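# Transfer the ball into arm2's gutter and leave it resting

## Task

Get the ball out of the gutter it starts in and into the gutter belonging to arm2, pouring from one gutter into another if useful. At the end arm2's gutter must lie on its rest bar with the ball inside, no robot may be holding it or anything else, and every arm must have released and moved away. Fail conditions: the box is shifted, raised, rotated or tilted beyond a slight amount; the ball drops noticeably below table-top height while no robot is carrying it; anything is knocked or placed outside the work area. A gutter holds the ball only while its open end is higher than the rest of it, so raising the handle upright spills the ball. Arm feet in metres, with heading in degrees counter-clockwise from +x: arm1 at x=-1.71 y=-0.41 z=+0.88 heading +10; arm2 at x=+0.00 y=+0.14 z=+0.90 heading +100; arm3 at x=+1.71 y=+0.55 z=+0.90 heading -167. A result that holds only because a robot is still supporting it does not count.

## Robot and tools

Setup: three identical i2rt Big YAM arms, arm1, arm2 and arm3. Each has six revolute joints, a two-finger gripper and a wrist camera that sits above the hand and looks toward the fingertips when joints 1 and 6 are zero and the hand points forward and level. Reach from the joint1 axis is roughly 1.0 m. Fixed room cameras: cam_end_1, cam_end_2, cam_gap_1, cam_gap_2, cam_side, cam_top. Wrist cameras are arm1_cam_wrist, arm2_cam_wrist, arm3_cam_wrist. A loose object may occasionally get a short external shove.

Frame: one shared scene frame, origin on the floor, +z up. Feet positions and headings are listed in the task. hand is the point between the fingertips; its z axis runs along the fingers and the fingers close along its y axis. Joints are per arm, relative to that arm's own foot.

execute_actions(actions, cameras): actions is a list holding zero or one action. The action is an object keyed by arm name; each arm entry holds "joints", an object mapping joint names to absolute target values (not offsets). All arms named start moving at once and may finish at different moments. Names and ranges: joint1_rad -2.879 to 2.879 rad (rotates the arm about its foot, positive counter-clockwise seen from above, 0 points along the foot heading); joint2_rad 0 to 3.141 (shoulder; 0 has the upper arm lying back nearly level, larger values raise it and swing it forward); joint3_rad 0 to 3.019 (elbow; 0 is fully folded, larger opens); joint4_rad -1.692 to 1.57 (hand pitch, positive tilts fingers up); joint5_rad -1.57 to 1.57 (sideways hand swing, positive to the arm's right); joint6_rad -2.094 to 2.094 (hand roll, positive clockwise viewed from behind); gripper_m 0 to 0.093 metres, the fingertip gap. Done tolerances: ±0.045, ±0.14, ±0.09, ±0.055, ±0.03, ±0.035 rad and ±0.003 m. Omitted joints or arms may keep driving toward an earlier target. An unknown key or out-of-range number rejects the whole call with no motion. cameras lists which images to return; omitted, null or ["all"] gives all, [] gives none. An empty actions list only reports state and images. Joints move at different speeds, so the hand may sweep a wide curve between postures.

wait(seconds): 0 to 10 s of letting the simulation run without new commands; returns the same report. zoom_image(camera, region): enlarges [x0, y0, x1, y1] pixels (top-left origin, at most 504 by 504) of that camera's newest full image. read_manual(section): only "licences"; no motion. finished_scene(scene): irreversibly ends the current scene by its number and reports success; the goal must already be met and stable.

Reading results: joint_positions gives measured values; a "pictures" line names the cameras in image order; joint torques are raw drive outputs with per-unit offset, scale and noise, nonzero even unloaded. joint_status per joint: "off_target" (stopped short, may still push), "contact_stop" or "time_out" (target dropped, holds position; a timed-out joint may keep a nearby target and continue pushing, shown in on_its_own), "not_followed" (a self/inter-arm collision check blocked that arm's joint targets, often with a "cause:" line; the gripper part still runs and the blocked targets may be retried later). on_its_own lists uncommanded behaviour; "held at" is the target held, not the position. To relieve a pushing joint, command its reported position. Tiny target changes may not move a joint. A reported stop cancels the remaining execute_actions, wait and finished_scene calls of that reply. MOTOR HOT warns from 85 °C; at 100 °C an OVER-TEMPERATURE FAULT drops the arm and keys show "limit_stop_at_motor_heat" (resend the target). Holding loads heats motors, even while you are deliberating, and the robot keeps the last command during that time.

Avoid: arms squeezing or striking each other (the clearance check ignores fingers, gripper housings and wrist cameras and can react late; a hard squeeze ends the run); prolonged hard pushing into objects or the table, since the arm does not stop on contact; moving the box; tipping a gutter so its handle end rises and the ball escapes; letting the ball fall; dropping, slamming or flinging anything; leaving objects off the work area. Finish with grippers open and arms withdrawn.

Each tool is called after ">>>" by a JSON object that holds its "name" and its "arguments".

## Session

>>> {"name": "execute_actions", "arguments": {"actions": []}}

Scene clock: 0.00 s.
Joint torques (N m, as the arm reports them, + toward a larger angle): no reading
arm1.joint_positions: joint1_rad=+0.734 joint2_rad=+0.490 joint3_rad=+1.377 joint4_rad=-1.196 joint5_rad=+0.061 joint6_rad=-0.313 gripper_m=+0.095
arm1.joint_status: not commanded
arm1.hand: x=-1.5895 y=-0.2683 z=+1.4710 quat_wxyz=(-0.574, +0.448, -0.668, -0.153) (m; scene frame)
arm2.joint_positions: joint1_rad=-0.696 joint2_rad=+0.298 joint3_rad=+1.665 joint4_rad=-1.331 joint5_rad=+0.150 joint6_rad=+0.652 gripper_m=+0.095
arm2.joint_status: not commanded
arm2.hand: x=+0.0188 y=+0.1378 z=+1.5910 quat_wxyz=(-0.513, +0.091, -0.691, -0.501) (m; scene frame)
arm3.joint_positions: joint1_rad=-0.067 joint2_rad=+0.421 joint3_rad=+1.673 joint4_rad=-1.557 joint5_rad=-0.201 joint6_rad=+0.252 gripper_m=+0.094
arm3.joint_status: not commanded
arm3.hand: x=+1.6661 y=+0.5042 z=+1.5345 quat_wxyz=(-0.201, -0.804, -0.024, +0.559) (m; scene frame)
pictures: arm1_cam_wrist, arm2_cam_wrist, arm3_cam_wrist, cam_end_1, cam_end_2, cam_gap_1, cam_gap_2, cam_side, cam_top
Images, in order (width x height): arm1_cam_wrist 504x504, arm2_cam_wrist 504x504, arm3_cam_wrist 504x504, cam_end_1 896x504, cam_end_2 896x504, cam_gap_1 896x504, cam_gap_2 896x504, cam_side 896x504, cam_top 896x504.

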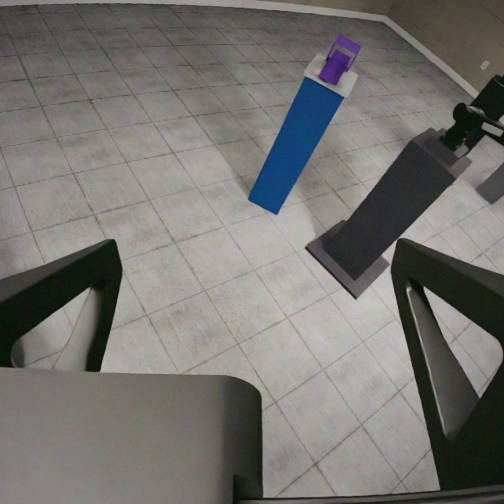

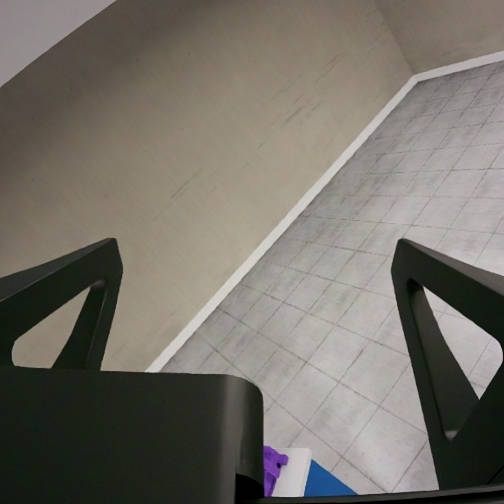

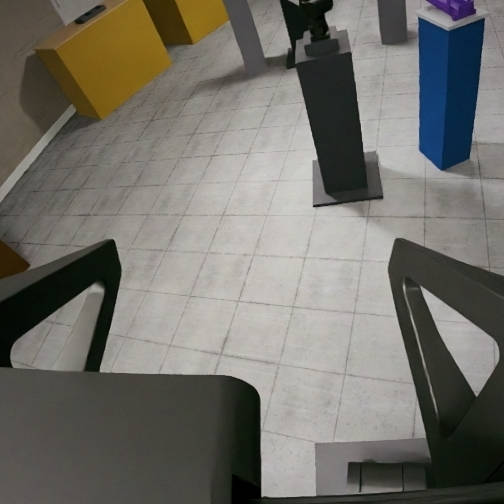

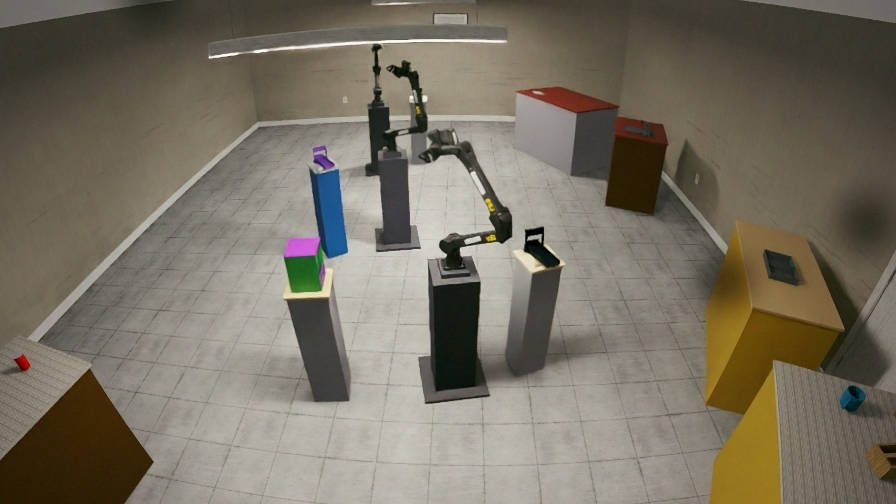

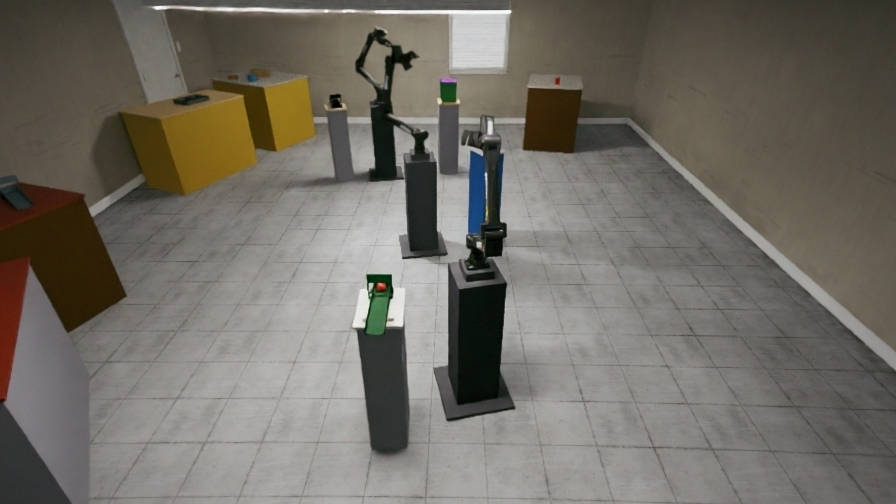

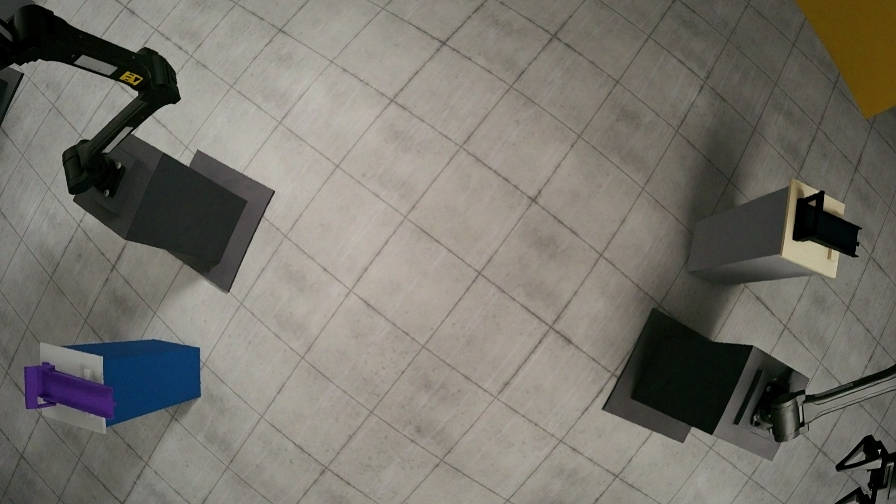

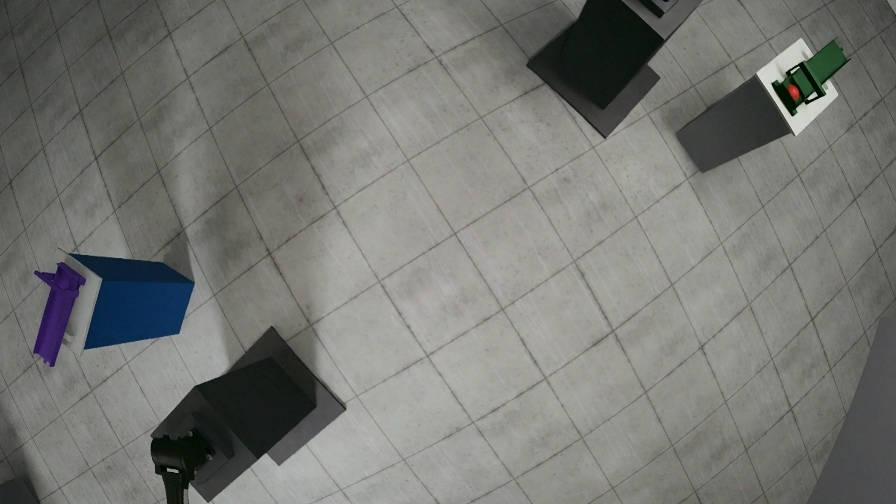

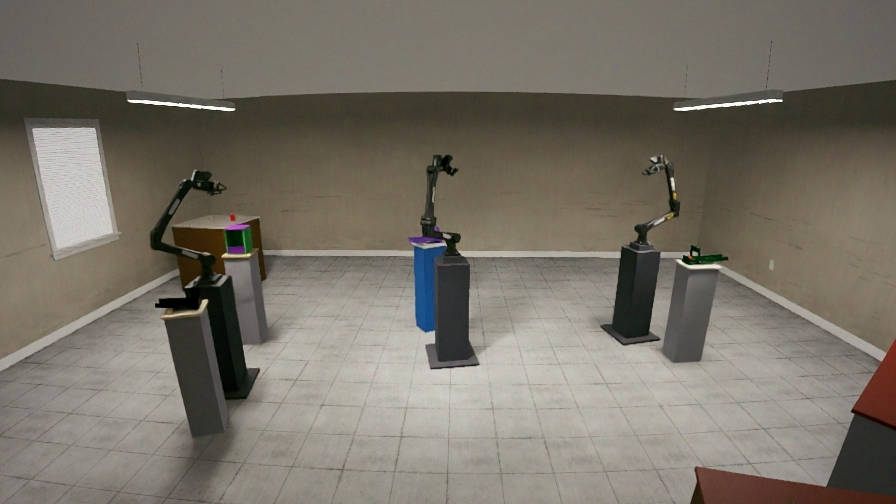

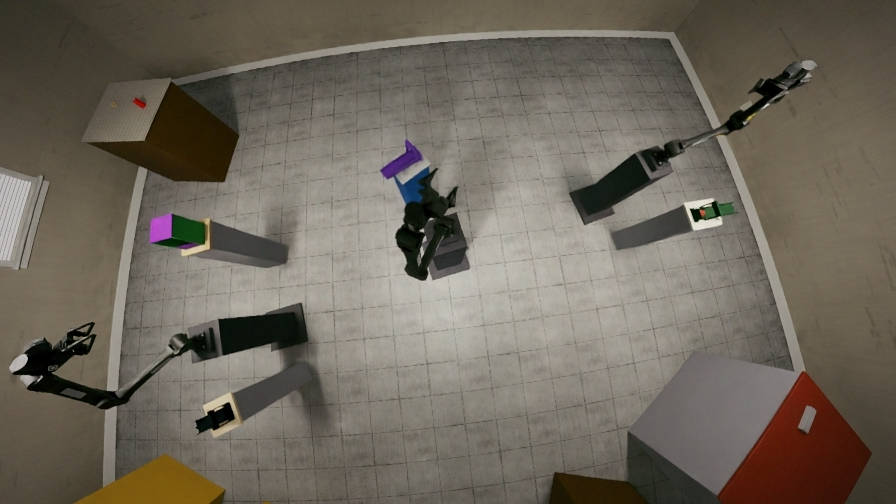

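>>> {"name": "zoom_image", "arguments": {"camera": "cam_end_2", "region": [320, 250, 440, 350]}}

>>> {"name": "zoom_image", "arguments": {"camera": "cam_gap_2", "region": [740, 20, 880, 150]}}

>>> {"name": "zoom_image", "arguments": {"camera": "cam_gap_2", "region": [10, 230, 170, 390]}}

>>> {"name": "zoom_image", "arguments": {"camera": "cam_side", "region": [640, 220, 760, 300]}}

>>> {"name": "zoom_image", "arguments": {"camera": "cam_end_1", "region": [280, 130, 380, 200]}}

Region (320, 250, 440, 350) of cam_end_2's 896x504 image, scaled by 4.200, with more detail than that image has.

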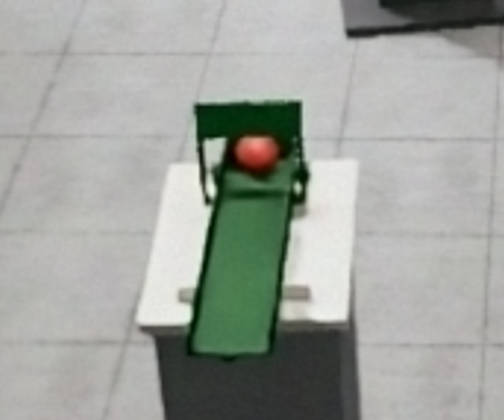

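Region (740, 20, 880, 150) of cam_gap_2's 896x504 image, scaled by 3.600, with more detail than that image has; it fills the top 468 rows of this view, and the rest is white.

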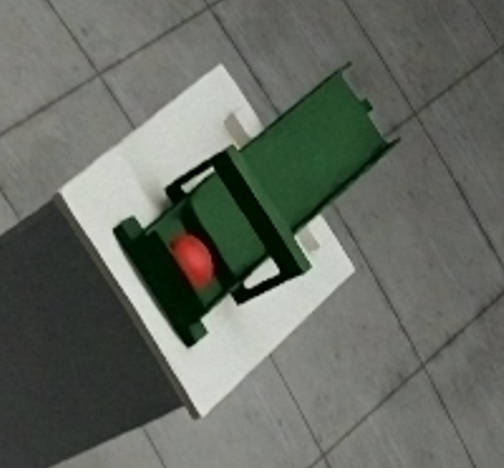

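Region (10, 230, 170, 390) of cam_gap_2's 896x504 image, scaled by 3.150, with more detail than that image has.

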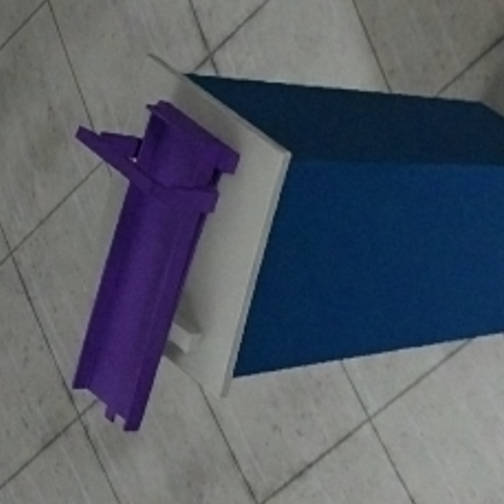

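Region (640, 220, 760, 300) of cam_side's 896x504 image, scaled by 4.200, with more detail than that image has.

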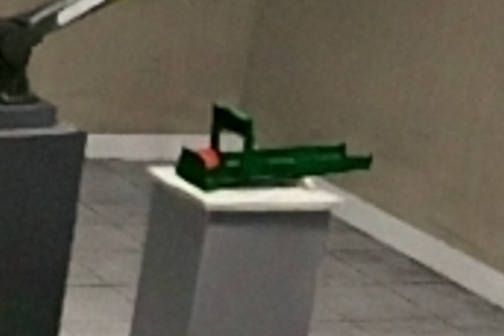

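Region (280, 130, 380, 200) of cam_end_1's 896x504 image, scaled by 5.040, with more detail than that image has; it fills the top 353 rows of this view, and the rest is white.

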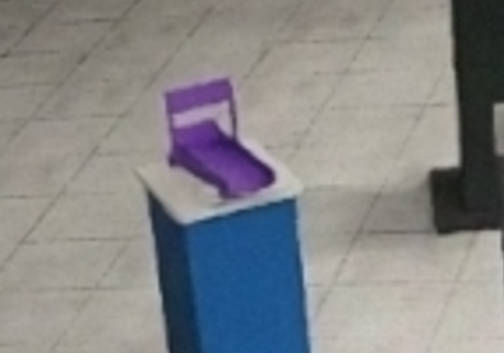

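>>> {"name": "execute_actions", "arguments": {"actions": [{"arm3":{"joints":{"joint1_rad":1.95,"joint2_rad":1.6,"joint3_rad":1.75,"joint4_rad":-1.6,"joint5_rad":0,"joint6_rad":0}},"arm2":{"joints":{"joint1_rad":0.4,"joint2_rad":1.6,"joint3_rad":1.75,"joint4_rad":-1.6,"joint5_rad":0,"joint6_rad":0}}}], "cameras": ["arm2_cam_wrist","arm3_cam_wrist","cam_top"]}}

Scene clock: 43.50 s.
Joint torques (N m, as the arm reports them, + toward a larger angle): arm1=[0.47 4.31 9.54 2.48 0.05 0.1 ] | arm2=[  0.23 -15.16  10.1   -0.03  -0.18  -0.15] | arm3=[ -0.9  -13.73  13.56   0.15  -0.09  -0.09]
arm1.joint_positions: joint1_rad=+0.734 joint2_rad=+0.490 joint3_rad=+1.377 joint4_rad=-1.196 joint5_rad=+0.061 joint6_rad=-0.313 gripper_m=+0.095
arm1.joint_status: not commanded
arm1.hand: x=-1.5895 y=-0.2683 z=+1.4710 quat_wxyz=(-0.574, +0.448, -0.668, -0.153) (m; scene frame)
arm2.joint_positions: joint1_rad=+0.408 joint2_rad=+1.598 joint3_rad=+1.737 joint4_rad=-1.591 joint5_rad=+0.000 joint6_rad=+0.007 gripper_m=+0.095
arm2.joint_status: all done
arm2.hand: x=-0.2837 y=+0.5664 z=+1.2096 quat_wxyz=(-0.023, +0.879, -0.474, -0.046) (m; scene frame)
arm3.joint_positions: joint1_rad=+1.952 joint2_rad=+1.622 joint3_rad=+1.725 joint4_rad=-1.590 joint5_rad=+0.000 joint6_rad=+0.006 gripper_m=+0.094
arm3.joint_status: all done
arm3.hand: x=+2.0076 y=+0.1296 z=+1.1972 quat_wxyz=(-0.037, -0.463, -0.885, +0.019) (m; scene frame)
pictures: arm2_cam_wrist, arm3_cam_wrist, cam_top
Images, in order (width x height): arm2_cam_wrist 504x504, arm3_cam_wrist 504x504, cam_top 896x504.

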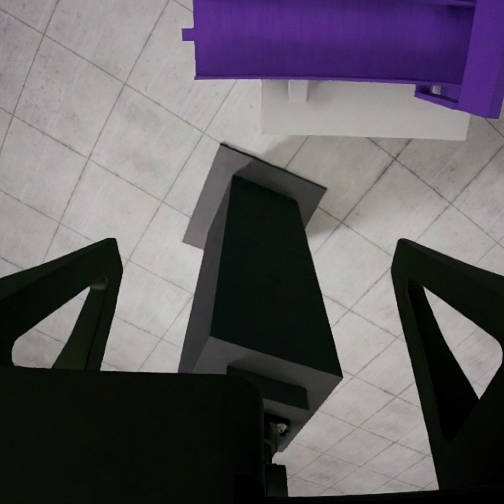

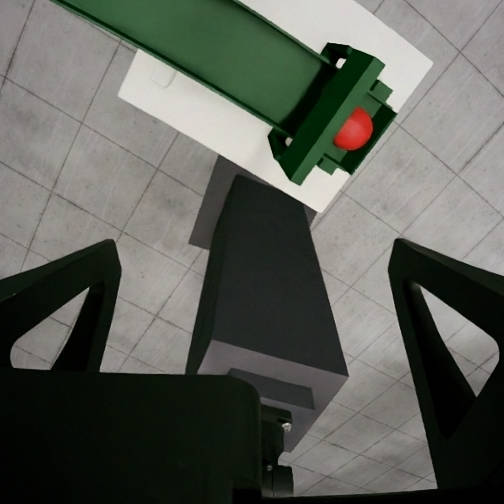

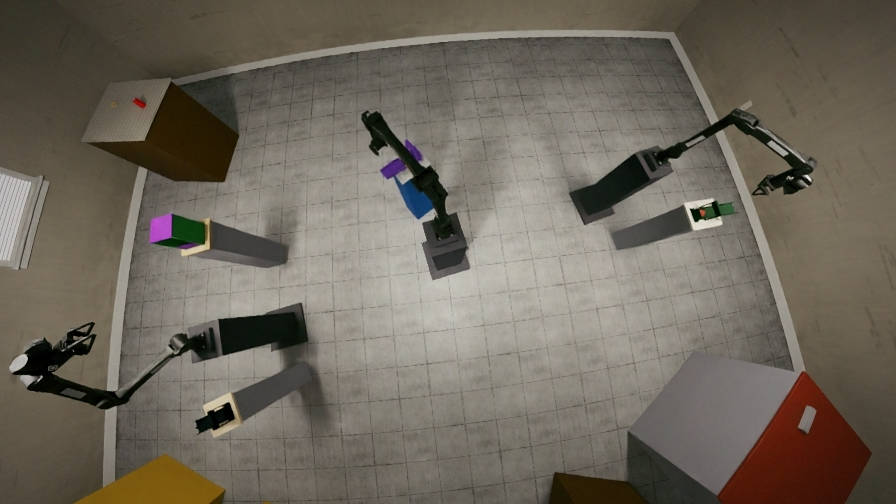

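>>> {"name": "execute_actions", "arguments": {"actions": [{"arm3":{"joints":{"joint1_rad":1.84,"joint4_rad":-1.35}},"arm2":{"joints":{"joint1_rad":0.11,"joint4_rad":-1.25}}}], "cameras": ["arm2_cam_wrist","arm3_cam_wrist"]}}

Scene clock: 63.87 s.
Joint torques (N m, as the arm reports them, + toward a larger angle): arm1=[0.43 4.34 9.53 2.48 0.05 0.1 ] | arm2=[  0.71 -15.48  10.59   1.62  -0.2   -0.12] | arm3=[  0.19 -13.79  14.08   1.36  -0.09  -0.1 ]
arm1.joint_positions: joint1_rad=+0.734 joint2_rad=+0.490 joint3_rad=+1.377 joint4_rad=-1.196 joint5_rad=+0.061 joint6_rad=-0.313 gripper_m=+0.095
arm1.joint_status: not commanded
arm1.hand: x=-1.5895 y=-0.2683 z=+1.4710 quat_wxyz=(-0.574, +0.448, -0.668, -0.153) (m; scene frame)
arm2.joint_positions: joint1_rad=+0.107 joint2_rad=+1.598 joint3_rad=+1.737 joint4_rad=-1.267 joint5_rad=+0.001 joint6_rad=+0.006 gripper_m=+0.095
arm2.joint_status: all done
arm2.hand: x=-0.1670 y=+0.7043 z=+1.2303 quat_wxyz=(-0.128, +0.781, -0.587, -0.169) (m; scene frame)
arm3.joint_positions: joint1_rad=+1.830 joint2_rad=+1.622 joint3_rad=+1.725 joint4_rad=-1.365 joint5_rad=+0.000 joint6_rad=+0.006 gripper_m=+0.094
arm3.joint_status: all done
arm3.hand: x=+1.9803 y=+0.0492 z=+1.2079 quat_wxyz=(-0.132, -0.510, -0.846, +0.079) (m; scene frame)
pictures: arm2_cam_wrist, arm3_cam_wrist
Images, in order (width x height): arm2_cam_wrist 504x504, arm3_cam_wrist 504x504.

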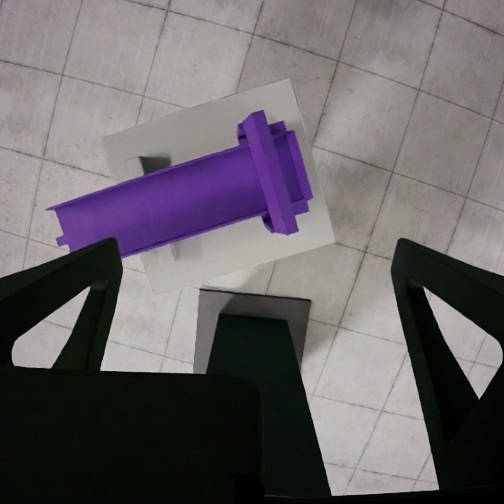

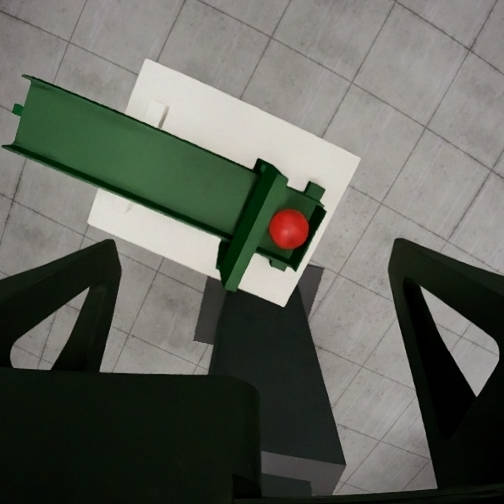

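>>> {"name": "execute_actions", "arguments": {"actions": [{"arm3":{"joints":{"joint1_rad":1.752,"joint2_rad":1.676,"joint3_rad":1.41,"joint4_rad":-1.22,"joint5_rad":-0.248,"joint6_rad":0.32}},"arm2":{"joints":{"joint1_rad":0.01,"joint2_rad":2.044,"joint3_rad":1.936,"joint4_rad":-1.571,"joint5_rad":-0.239,"joint6_rad":-0.42}}}], "cameras": ["arm2_cam_wrist","arm3_cam_wrist","cam_side"]}}

Scene clock: 95.23 s.
Joint torques (N m, as the arm reports them, + toward a larger angle): arm1=[0.49 4.36 9.53 2.48 0.05 0.1 ] | arm2=[  1.43 -24.24  11.54  -0.65  -0.53  -0.17] | arm3=[ -0.17 -12.83  12.15   0.88  -0.36   0.04]
arm1.joint_positions: joint1_rad=+0.734 joint2_rad=+0.490 joint3_rad=+1.377 joint4_rad=-1.196 joint5_rad=+0.061 joint6_rad=-0.313 gripper_m=+0.095
arm1.joint_status: not commanded
arm1.hand: x=-1.5895 y=-0.2683 z=+1.4710 quat_wxyz=(-0.574, +0.448, -0.668, -0.153) (m; scene frame)
arm2.joint_positions: joint1_rad=+0.002 joint2_rad=+2.072 joint3_rad=+1.899 joint4_rad=-1.561 joint5_rad=-0.236 joint6_rad=-0.412 gripper_m=+0.095
arm2.joint_status: all done
arm2.hand: x=-0.1488 y=+0.7246 z=+1.0184 quat_wxyz=(+0.141, +0.869, -0.473, -0.035) (m; scene frame)
arm3.joint_positions: joint1_rad=+1.746 joint2_rad=+1.689 joint3_rad=+1.395 joint4_rad=-1.232 joint5_rad=-0.243 joint6_rad=+0.312 gripper_m=+0.094
arm3.joint_status: all done
arm3.hand: x=+1.9545 y=+0.0942 z=+1.0450 quat_wxyz=(-0.070, -0.666, -0.736, -0.101) (m; scene frame)
pictures: arm2_cam_wrist, arm3_cam_wrist, cam_side
Images, in order (width x height): arm2_cam_wrist 504x504, arm3_cam_wrist 504x504, cam_side 896x504.

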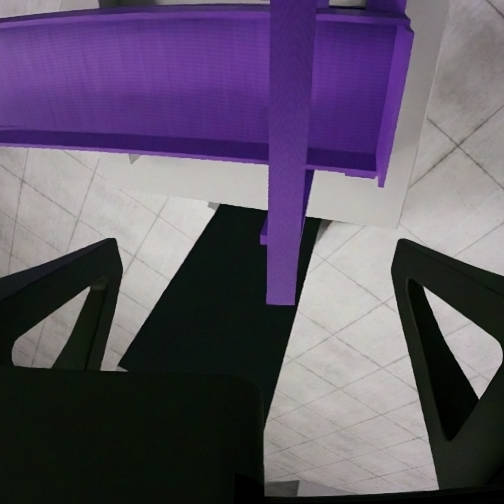

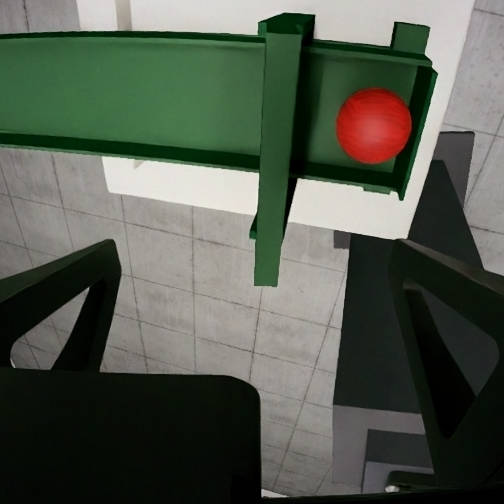

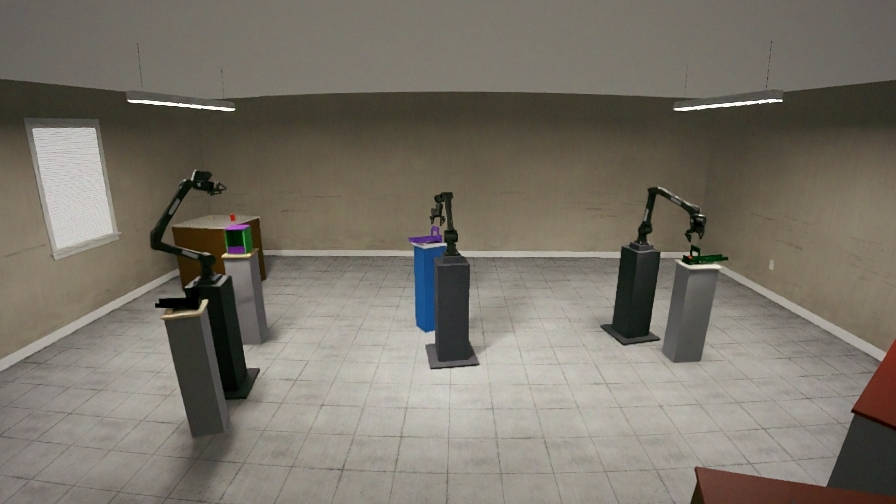

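>>> {"name": "execute_actions", "arguments": {"actions": [{"arm3":{"joints":{"joint2_rad":1.755,"joint3_rad":1.29,"joint4_rad":-1.02}},"arm2":{"joints":{"joint2_rad":2.125,"joint4_rad":-1.45}}}], "cameras": ["arm2_cam_wrist","arm3_cam_wrist"]}}

Scene clock: 106.73 s.
Joint torques (N m, as the arm reports them, + toward a larger angle): arm1=[0.44 4.32 9.54 2.48 0.05 0.1 ] | arm2=[  1.15 -21.48  11.63   0.23  -0.54  -0.16] | arm3=[ -0.18 -13.58  11.02   0.98  -0.35   0.02]
arm1.joint_positions: joint1_rad=+0.734 joint2_rad=+0.490 joint3_rad=+1.377 joint4_rad=-1.196 joint5_rad=+0.061 joint6_rad=-0.313 gripper_m=+0.095
arm1.joint_status: not commanded
arm1.hand: x=-1.5895 y=-0.2683 z=+1.4710 quat_wxyz=(-0.574, +0.448, -0.668, -0.153) (m; scene frame)
arm2.joint_positions: joint1_rad=+0.002 joint2_rad=+2.115 joint3_rad=+1.899 joint4_rad=-1.461 joint5_rad=-0.236 joint6_rad=-0.413 gripper_m=+0.095
arm2.joint_status: all done
arm2.hand: x=-0.1528 y=+0.7470 z=+0.9896 quat_wxyz=(+0.119, +0.872, -0.471, -0.053) (m; scene frame)
arm3.joint_positions: joint1_rad=+1.746 joint2_rad=+1.761 joint3_rad=+1.281 joint4_rad=-1.032 joint5_rad=-0.244 joint6_rad=+0.312 gripper_m=+0.094
arm3.joint_status: all done
arm3.hand: x=+1.9557 y=+0.0917 z=+0.9702 quat_wxyz=(-0.077, -0.665, -0.736, -0.099) (m; scene frame)
pictures: arm2_cam_wrist, arm3_cam_wrist
Images, in order (width x height): arm2_cam_wrist 504x504, arm3_cam_wrist 504x504.

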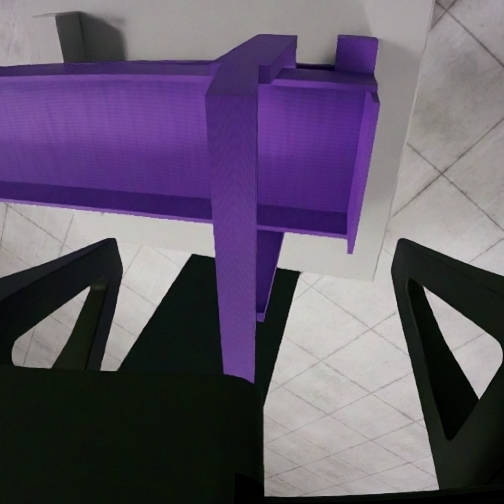

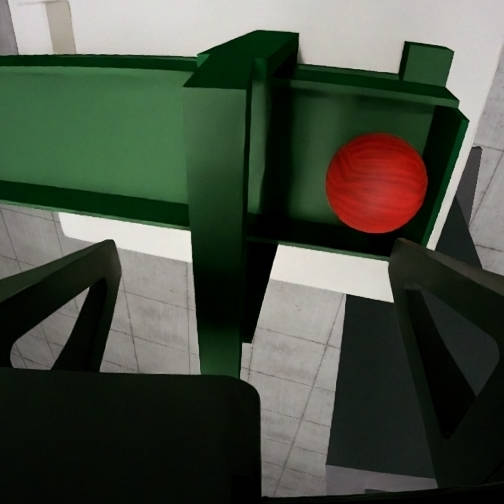

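>>> {"name": "execute_actions", "arguments": {"actions": [{"arm3":{"joints":{"gripper_m":0.0}},"arm2":{"joints":{"joint2_rad":2.165,"joint4_rad":-1.425}}}], "cameras": ["arm2_cam_wrist","arm3_cam_wrist"]}}

Scene clock: 113.27 s.
Joint torques (N m, as the arm reports them, + toward a larger angle): arm1=[0.47 4.33 9.54 2.48 0.05 0.1 ] | arm2=[  1.18 -21.54  11.53   0.21  -0.53  -0.16] | arm3=[ -0.22 -13.01  10.93   0.87  -0.4   -0.07]
arm1.joint_positions: joint1_rad=+0.734 joint2_rad=+0.490 joint3_rad=+1.377 joint4_rad=-1.196 joint5_rad=+0.061 joint6_rad=-0.313 gripper_m=+0.095
arm1.joint_status: not commanded
arm1.hand: x=-1.5895 y=-0.2683 z=+1.4710 quat_wxyz=(-0.574, +0.448, -0.668, -0.153) (m; scene frame)
arm2.joint_positions: joint1_rad=+0.002 joint2_rad=+2.153 joint3_rad=+1.899 joint4_rad=-1.436 joint5_rad=-0.236 joint6_rad=-0.413 gripper_m=+0.095
arm2.joint_status: all done
arm2.hand: x=-0.1534 y=+0.7509 z=+0.9658 quat_wxyz=(+0.124, +0.872, -0.472, -0.049) (m; scene frame)
arm3.joint_positions: joint1_rad=+1.747 joint2_rad=+1.759 joint3_rad=+1.281 joint4_rad=-1.032 joint5_rad=-0.242 joint6_rad=+0.319 gripper_m=+0.011
arm3.joint_status: gripper_m off_target (ended at +0.011, target +0.000)
arm3.hand: x=+1.9558 y=+0.0916 z=+0.9711 quat_wxyz=(-0.077, -0.667, -0.735, -0.098) (m; scene frame)
pictures: arm2_cam_wrist, arm3_cam_wrist
Images, in order (width x height): arm2_cam_wrist 504x504, arm3_cam_wrist 504x504.

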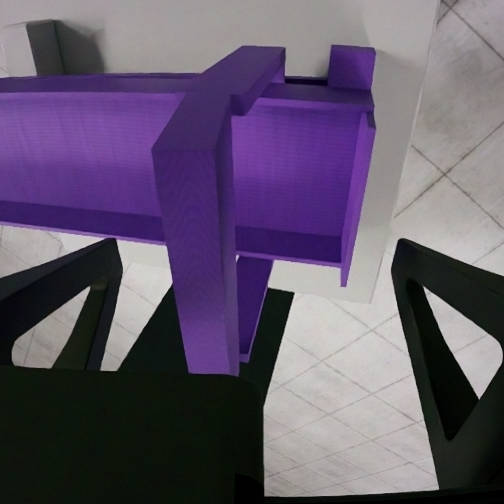

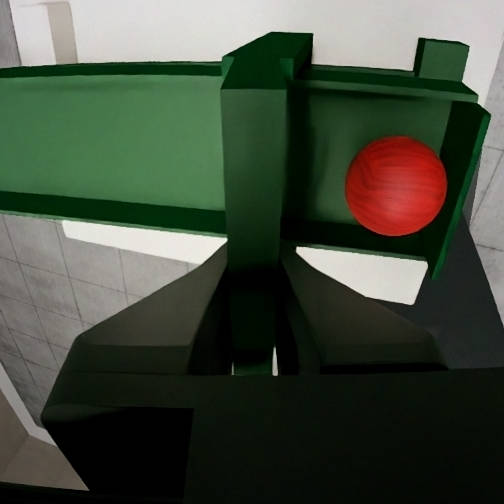

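>>> {"name": "execute_actions", "arguments": {"actions": [{"arm3":{"joints":{"joint2_rad":1.66,"joint3_rad":1.42,"joint4_rad":-1.23,"joint5_rad":-0.28}},"arm2":{"joints":{"gripper_m":0.0}}}], "cameras": ["arm2_cam_wrist","arm3_cam_wrist","cam_side"]}}

Scene clock: 117.13 s.
Joint torques (N m, as the arm reports them, + toward a larger angle): arm1=[0.44 4.32 9.54 2.47 0.05 0.1 ] | arm2=[  0.82 -21.64  11.51   0.19  -0.53  -0.17] | arm3=[ -0.05 -13.29  15.63   0.19  -0.56  -0.07]
arm1.joint_positions: joint1_rad=+0.734 joint2_rad=+0.490 joint3_rad=+1.377 joint4_rad=-1.196 joint5_rad=+0.061 joint6_rad=-0.313 gripper_m=+0.095
arm1.joint_status: not commanded
arm1.hand: x=-1.5895 y=-0.2683 z=+1.4710 quat_wxyz=(-0.574, +0.448, -0.668, -0.153) (m; scene frame)
arm2.joint_positions: joint1_rad=+0.004 joint2_rad=+2.153 joint3_rad=+1.899 joint4_rad=-1.433 joint5_rad=-0.236 joint6_rad=-0.414 gripper_m=+0.012
arm2.joint_status: gripper_m off_target (ended at +0.012, target +0.000)
arm2.hand: x=-0.1548 y=+0.7511 z=+0.9657 quat_wxyz=(+0.123, +0.873, -0.470, -0.050) (m; scene frame)
arm3.joint_positions: joint1_rad=+1.747 joint2_rad=+1.679 joint3_rad=+1.371 joint4_rad=-1.223 joint5_rad=-0.271 joint6_rad=+0.319 gripper_m=+0.011
arm3.joint_status: all done
arm3.hand: x=+1.9566 y=+0.1022 z=+1.0421 quat_wxyz=(-0.074, -0.667, -0.733, -0.115) (m; scene frame)
pictures: arm2_cam_wrist, arm3_cam_wrist, cam_side
Images, in order (width x height): arm2_cam_wrist 504x504, arm3_cam_wrist 504x504, cam_side 896x504.

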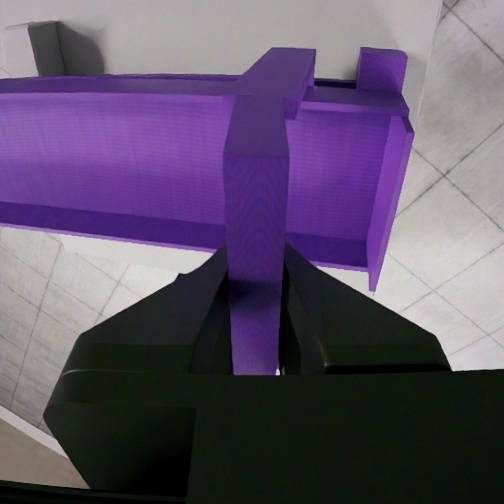

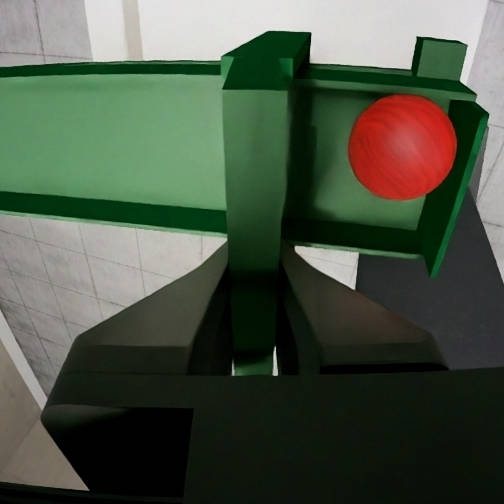

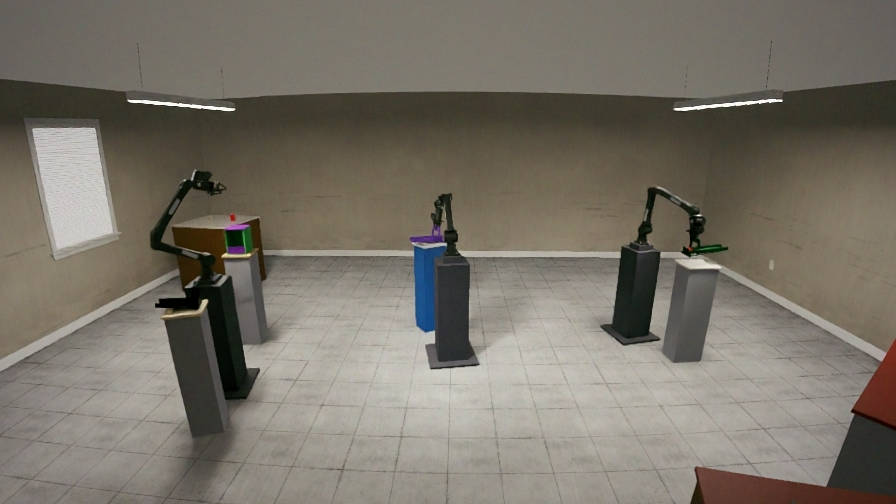

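>>> {"name": "execute_actions", "arguments": {"actions": [{"arm3":{"joints":{"joint2_rad":1.58,"joint3_rad":1.42,"joint4_rad":-1.18,"joint6_rad":0.9}},"arm2":{"joints":{"joint2_rad":1.95,"joint3_rad":1.936,"joint4_rad":-1.62}}}], "cameras": ["arm3_cam_wrist","cam_side"]}}

>>> {"name": "execute_actions", "arguments": {"actions": [{"arm3":{"joints":{"joint4_rad":-0.95,"joint5_rad":-0.15,"joint6_rad":1.57}},"arm2":{"joints":{"joint1_rad":-0.7,"joint4_rad":-1.45,"joint5_rad":0,"joint6_rad":1.57}}}], "cameras": ["arm3_cam_wrist","cam_side"]}}

Scene clock: 134.23 s.
Joint torques (N m, as the arm reports them, + toward a larger angle): arm1=[0.44 4.35 9.53 2.48 0.05 0.1 ] | arm2=[  1.12 -19.84  11.79  -0.47  -0.53  -0.15] | arm3=[ -0.41 -13.56  15.95   1.07  -0.46   0.02]
arm1.joint_positions: joint1_rad=+0.734 joint2_rad=+0.490 joint3_rad=+1.377 joint4_rad=-1.196 joint5_rad=+0.061 joint6_rad=-0.313 gripper_m=+0.095
arm1.joint_status: not commanded
arm1.hand: x=-1.5895 y=-0.2683 z=+1.4710 quat_wxyz=(-0.574, +0.448, -0.668, -0.153) (m; scene frame)
arm2.joint_positions: joint1_rad=+0.004 joint2_rad=+1.945 joint3_rad=+1.899 joint4_rad=-1.611 joint5_rad=-0.236 joint6_rad=-0.414 gripper_m=+0.012
arm2.joint_status: all done
arm2.hand: x=-0.1475 y=+0.7096 z=+1.0925 quat_wxyz=(+0.111, +0.874, -0.469, -0.059) (m; scene frame)
arm3.joint_positions: joint1_rad=+1.747 joint2_rad=+1.606 joint3_rad=+1.371 joint4_rad=-1.195 joint5_rad=-0.271 joint6_rad=+0.892 gripper_m=+0.011
arm3.joint_status: all done
arm3.hand: x=+1.9583 y=+0.0982 z=+1.0780 quat_wxyz=(-0.087, -0.841, -0.519, -0.124) (m; scene frame)
pictures: arm3_cam_wrist, cam_side
Images, in order (width x height): arm3_cam_wrist 504x504, cam_side 896x504.

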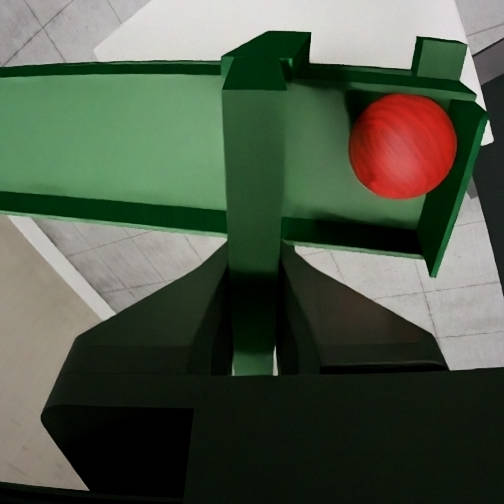

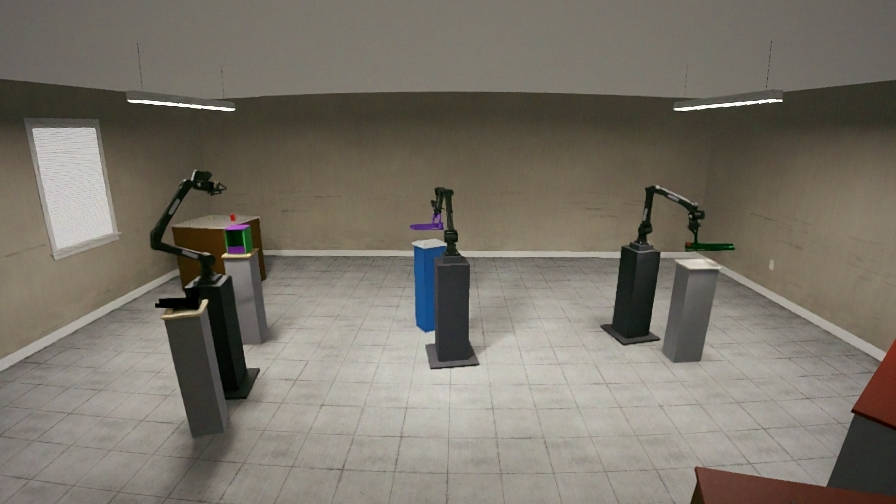

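Scene clock: 136.57 s.
Joint torques (N m, as the arm reports them, + toward a larger angle): arm1=[0.5  4.33 9.54 2.47 0.05 0.1 ] | arm2=[ -0.62 -20.77  11.96   0.1   -0.05  -0.02] | arm3=[ -0.22 -13.48  16.33   1.63  -0.04   0.01]
arm1.joint_positions: joint1_rad=+0.734 joint2_rad=+0.490 joint3_rad=+1.377 joint4_rad=-1.196 joint5_rad=+0.061 joint6_rad=-0.313 gripper_m=+0.095
arm1.joint_status: not commanded
arm1.hand: x=-1.5895 y=-0.2683 z=+1.4710 quat_wxyz=(-0.574, +0.448, -0.668, -0.153) (m; scene frame)
arm2.joint_positions: joint1_rad=-0.691 joint2_rad=+1.952 joint3_rad=+1.899 joint4_rad=-1.451 joint5_rad=+0.000 joint6_rad=+1.562 gripper_m=+0.012
arm2.joint_status: all done
arm2.hand: x=+0.3041 y=+0.6861 z=+1.0870 quat_wxyz=(-0.014, -0.248, -0.968, -0.026) (m; scene frame)
arm3.joint_positions: joint1_rad=+1.747 joint2_rad=+1.606 joint3_rad=+1.371 joint4_rad=-0.973 joint5_rad=-0.152 joint6_rad=+1.562 gripper_m=+0.011
arm3.joint_status: all done
arm3.hand: x=+1.9609 y=+0.0417 z=+1.0871 quat_wxyz=(-0.161, -0.957, -0.216, -0.109) (m; scene frame)
pictures: arm3_cam_wrist, cam_side
Images, in order (width x height): arm3_cam_wrist 504x504, cam_side 896x504.

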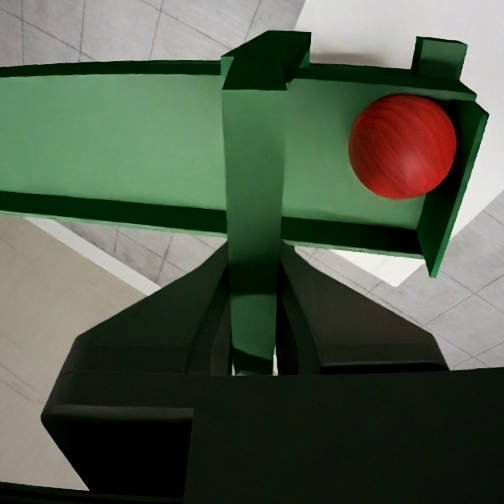

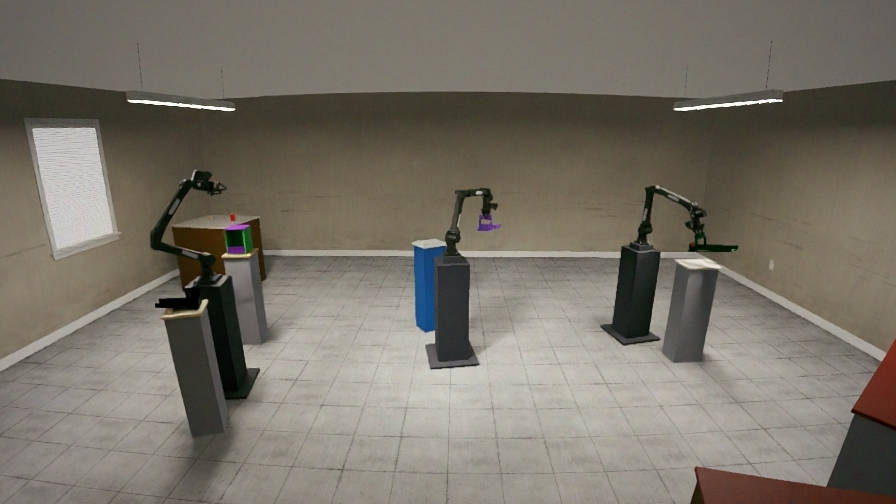

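>>> {"name": "execute_actions", "arguments": {"actions": [{"arm3":{"joints":{"joint1_rad":0.9,"joint4_rad":-0.88,"joint5_rad":0}},"arm2":{"joints":{"joint1_rad":-1.51,"joint2_rad":1.5,"joint3_rad":1.0,"joint4_rad":-0.72}}}], "cameras": ["arm3_cam_wrist"]}}

>>> {"name": "execute_actions", "arguments": {"actions": [{"arm3":{"joints":{"joint1_rad":0.01}}}], "cameras": ["arm3_cam_wrist","cam_side","cam_top","cam_gap_2"]}}

Scene clock: 154.33 s.
Joint torques (N m, as the arm reports them, + toward a larger angle): arm1=[0.48 4.33 9.54 2.47 0.05 0.1 ] | arm2=[  0.27 -13.46   9.38   1.52  -0.12  -0.06] | arm3=[  0.47 -13.61  16.46   1.49  -0.14  -0.03]
arm1.joint_positions: joint1_rad=+0.734 joint2_rad=+0.490 joint3_rad=+1.377 joint4_rad=-1.196 joint5_rad=+0.061 joint6_rad=-0.313 gripper_m=+0.095
arm1.joint_status: not commanded
arm1.hand: x=-1.5895 y=-0.2683 z=+1.4710 quat_wxyz=(-0.574, +0.448, -0.668, -0.153) (m; scene frame)
arm2.joint_positions: joint1_rad=-1.512 joint2_rad=+1.514 joint3_rad=+0.985 joint4_rad=-0.741 joint5_rad=+0.002 joint6_rad=+1.565 gripper_m=+0.012
arm2.joint_status: all done
arm2.hand: x=+0.4570 y=+0.2517 z=+0.9881 quat_wxyz=(-0.101, -0.607, -0.780, -0.114) (m; scene frame)
arm3.joint_positions: joint1_rad=+0.891 joint2_rad=+1.606 joint3_rad=+1.371 joint4_rad=-0.895 joint5_rad=+0.004 joint6_rad=+1.565 gripper_m=+0.011
arm3.joint_status: all done
arm3.hand: x=+1.4628 y=+0.0250 z=+1.0927 quat_wxyz=(-0.212, -0.952, +0.215, +0.051) (m; scene frame)
pictures: arm3_cam_wrist
Images, in order (width x height): arm3_cam_wrist 504x504.

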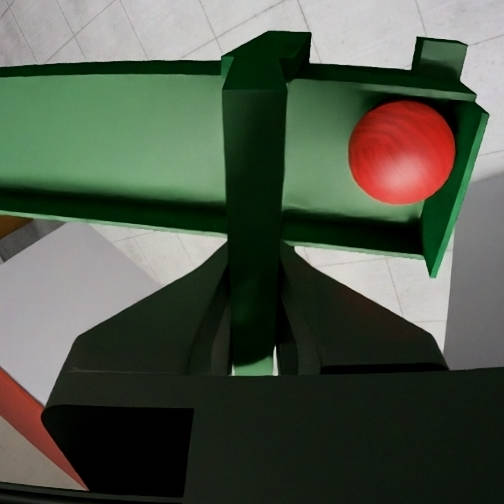

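Scene clock: 155.90 s.
Joint torques (N m, as the arm reports them, + toward a larger angle): arm1=[0.44 4.33 9.53 2.48 0.05 0.1 ] | arm2=[  0.79 -13.64   9.43   1.58  -0.14  -0.07] | arm3=[  0.17 -13.63  16.49   1.5   -0.15  -0.04]
arm1.joint_positions: joint1_rad=+0.734 joint2_rad=+0.490 joint3_rad=+1.377 joint4_rad=-1.196 joint5_rad=+0.061 joint6_rad=-0.313 gripper_m=+0.095
arm1.joint_status: not commanded
arm1.hand: x=-1.5895 y=-0.2683 z=+1.4710 quat_wxyz=(-0.574, +0.448, -0.668, -0.153) (m; scene frame)
arm2.joint_positions: joint1_rad=-1.512 joint2_rad=+1.514 joint3_rad=+0.985 joint4_rad=-0.741 joint5_rad=+0.002 joint6_rad=+1.565 gripper_m=+0.012
arm2.joint_status: not commanded
arm2.hand: x=+0.4570 y=+0.2517 z=+0.9881 quat_wxyz=(-0.101, -0.607, -0.780, -0.114) (m; scene frame)
arm3.joint_positions: joint1_rad=+0.000 joint2_rad=+1.606 joint3_rad=+1.371 joint4_rad=-0.895 joint5_rad=+0.004 joint6_rad=+1.566 gripper_m=+0.011
arm3.joint_status: all done
arm3.hand: x=+1.1509 y=+0.4144 z=+1.0927 quat_wxyz=(-0.170, -0.766, +0.604, +0.137) (m; scene frame)
pictures: arm3_cam_wrist, cam_gap_2, cam_side, cam_top
Images, in order (width x height): arm3_cam_wrist 504x504, cam_gap_2 896x504, cam_side 896x504, cam_top 896x504.

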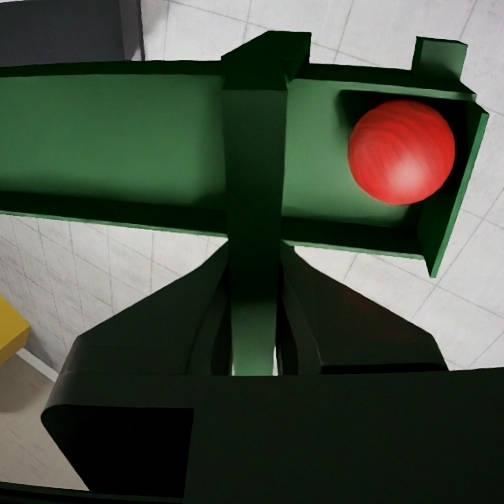

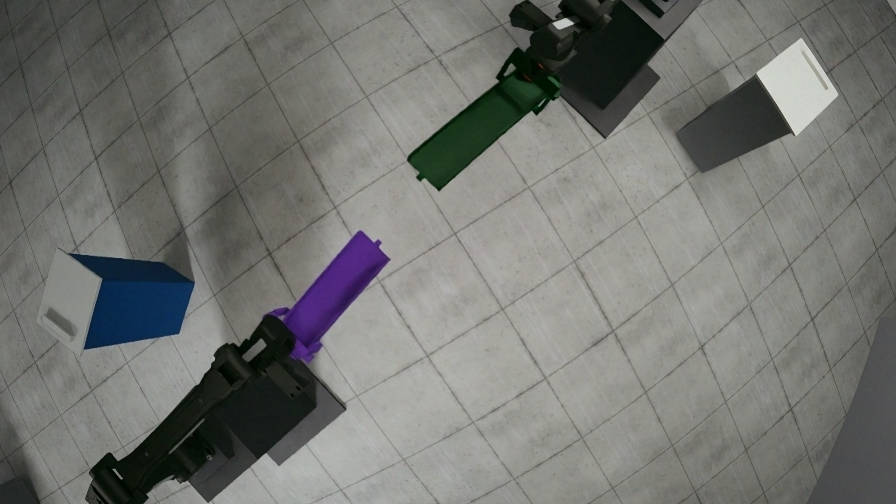

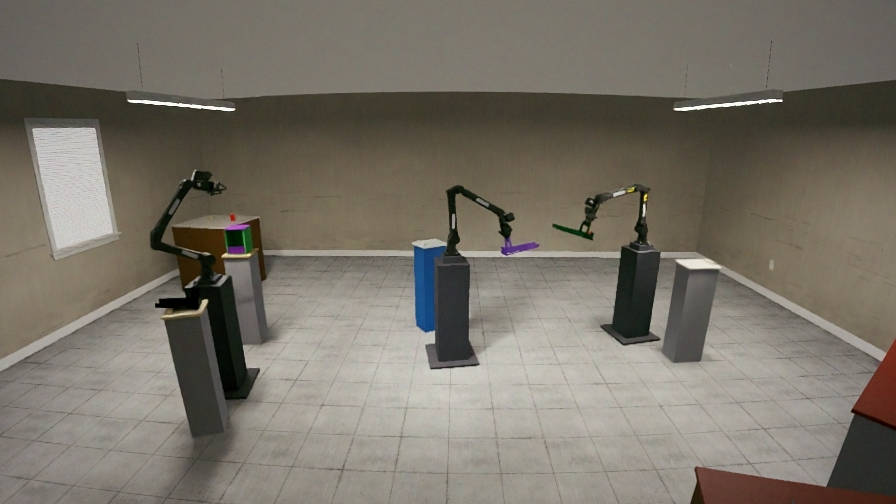

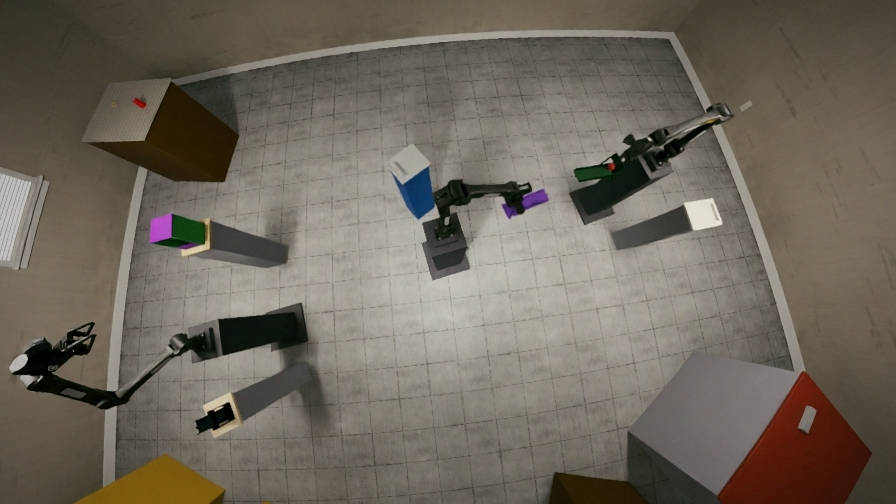

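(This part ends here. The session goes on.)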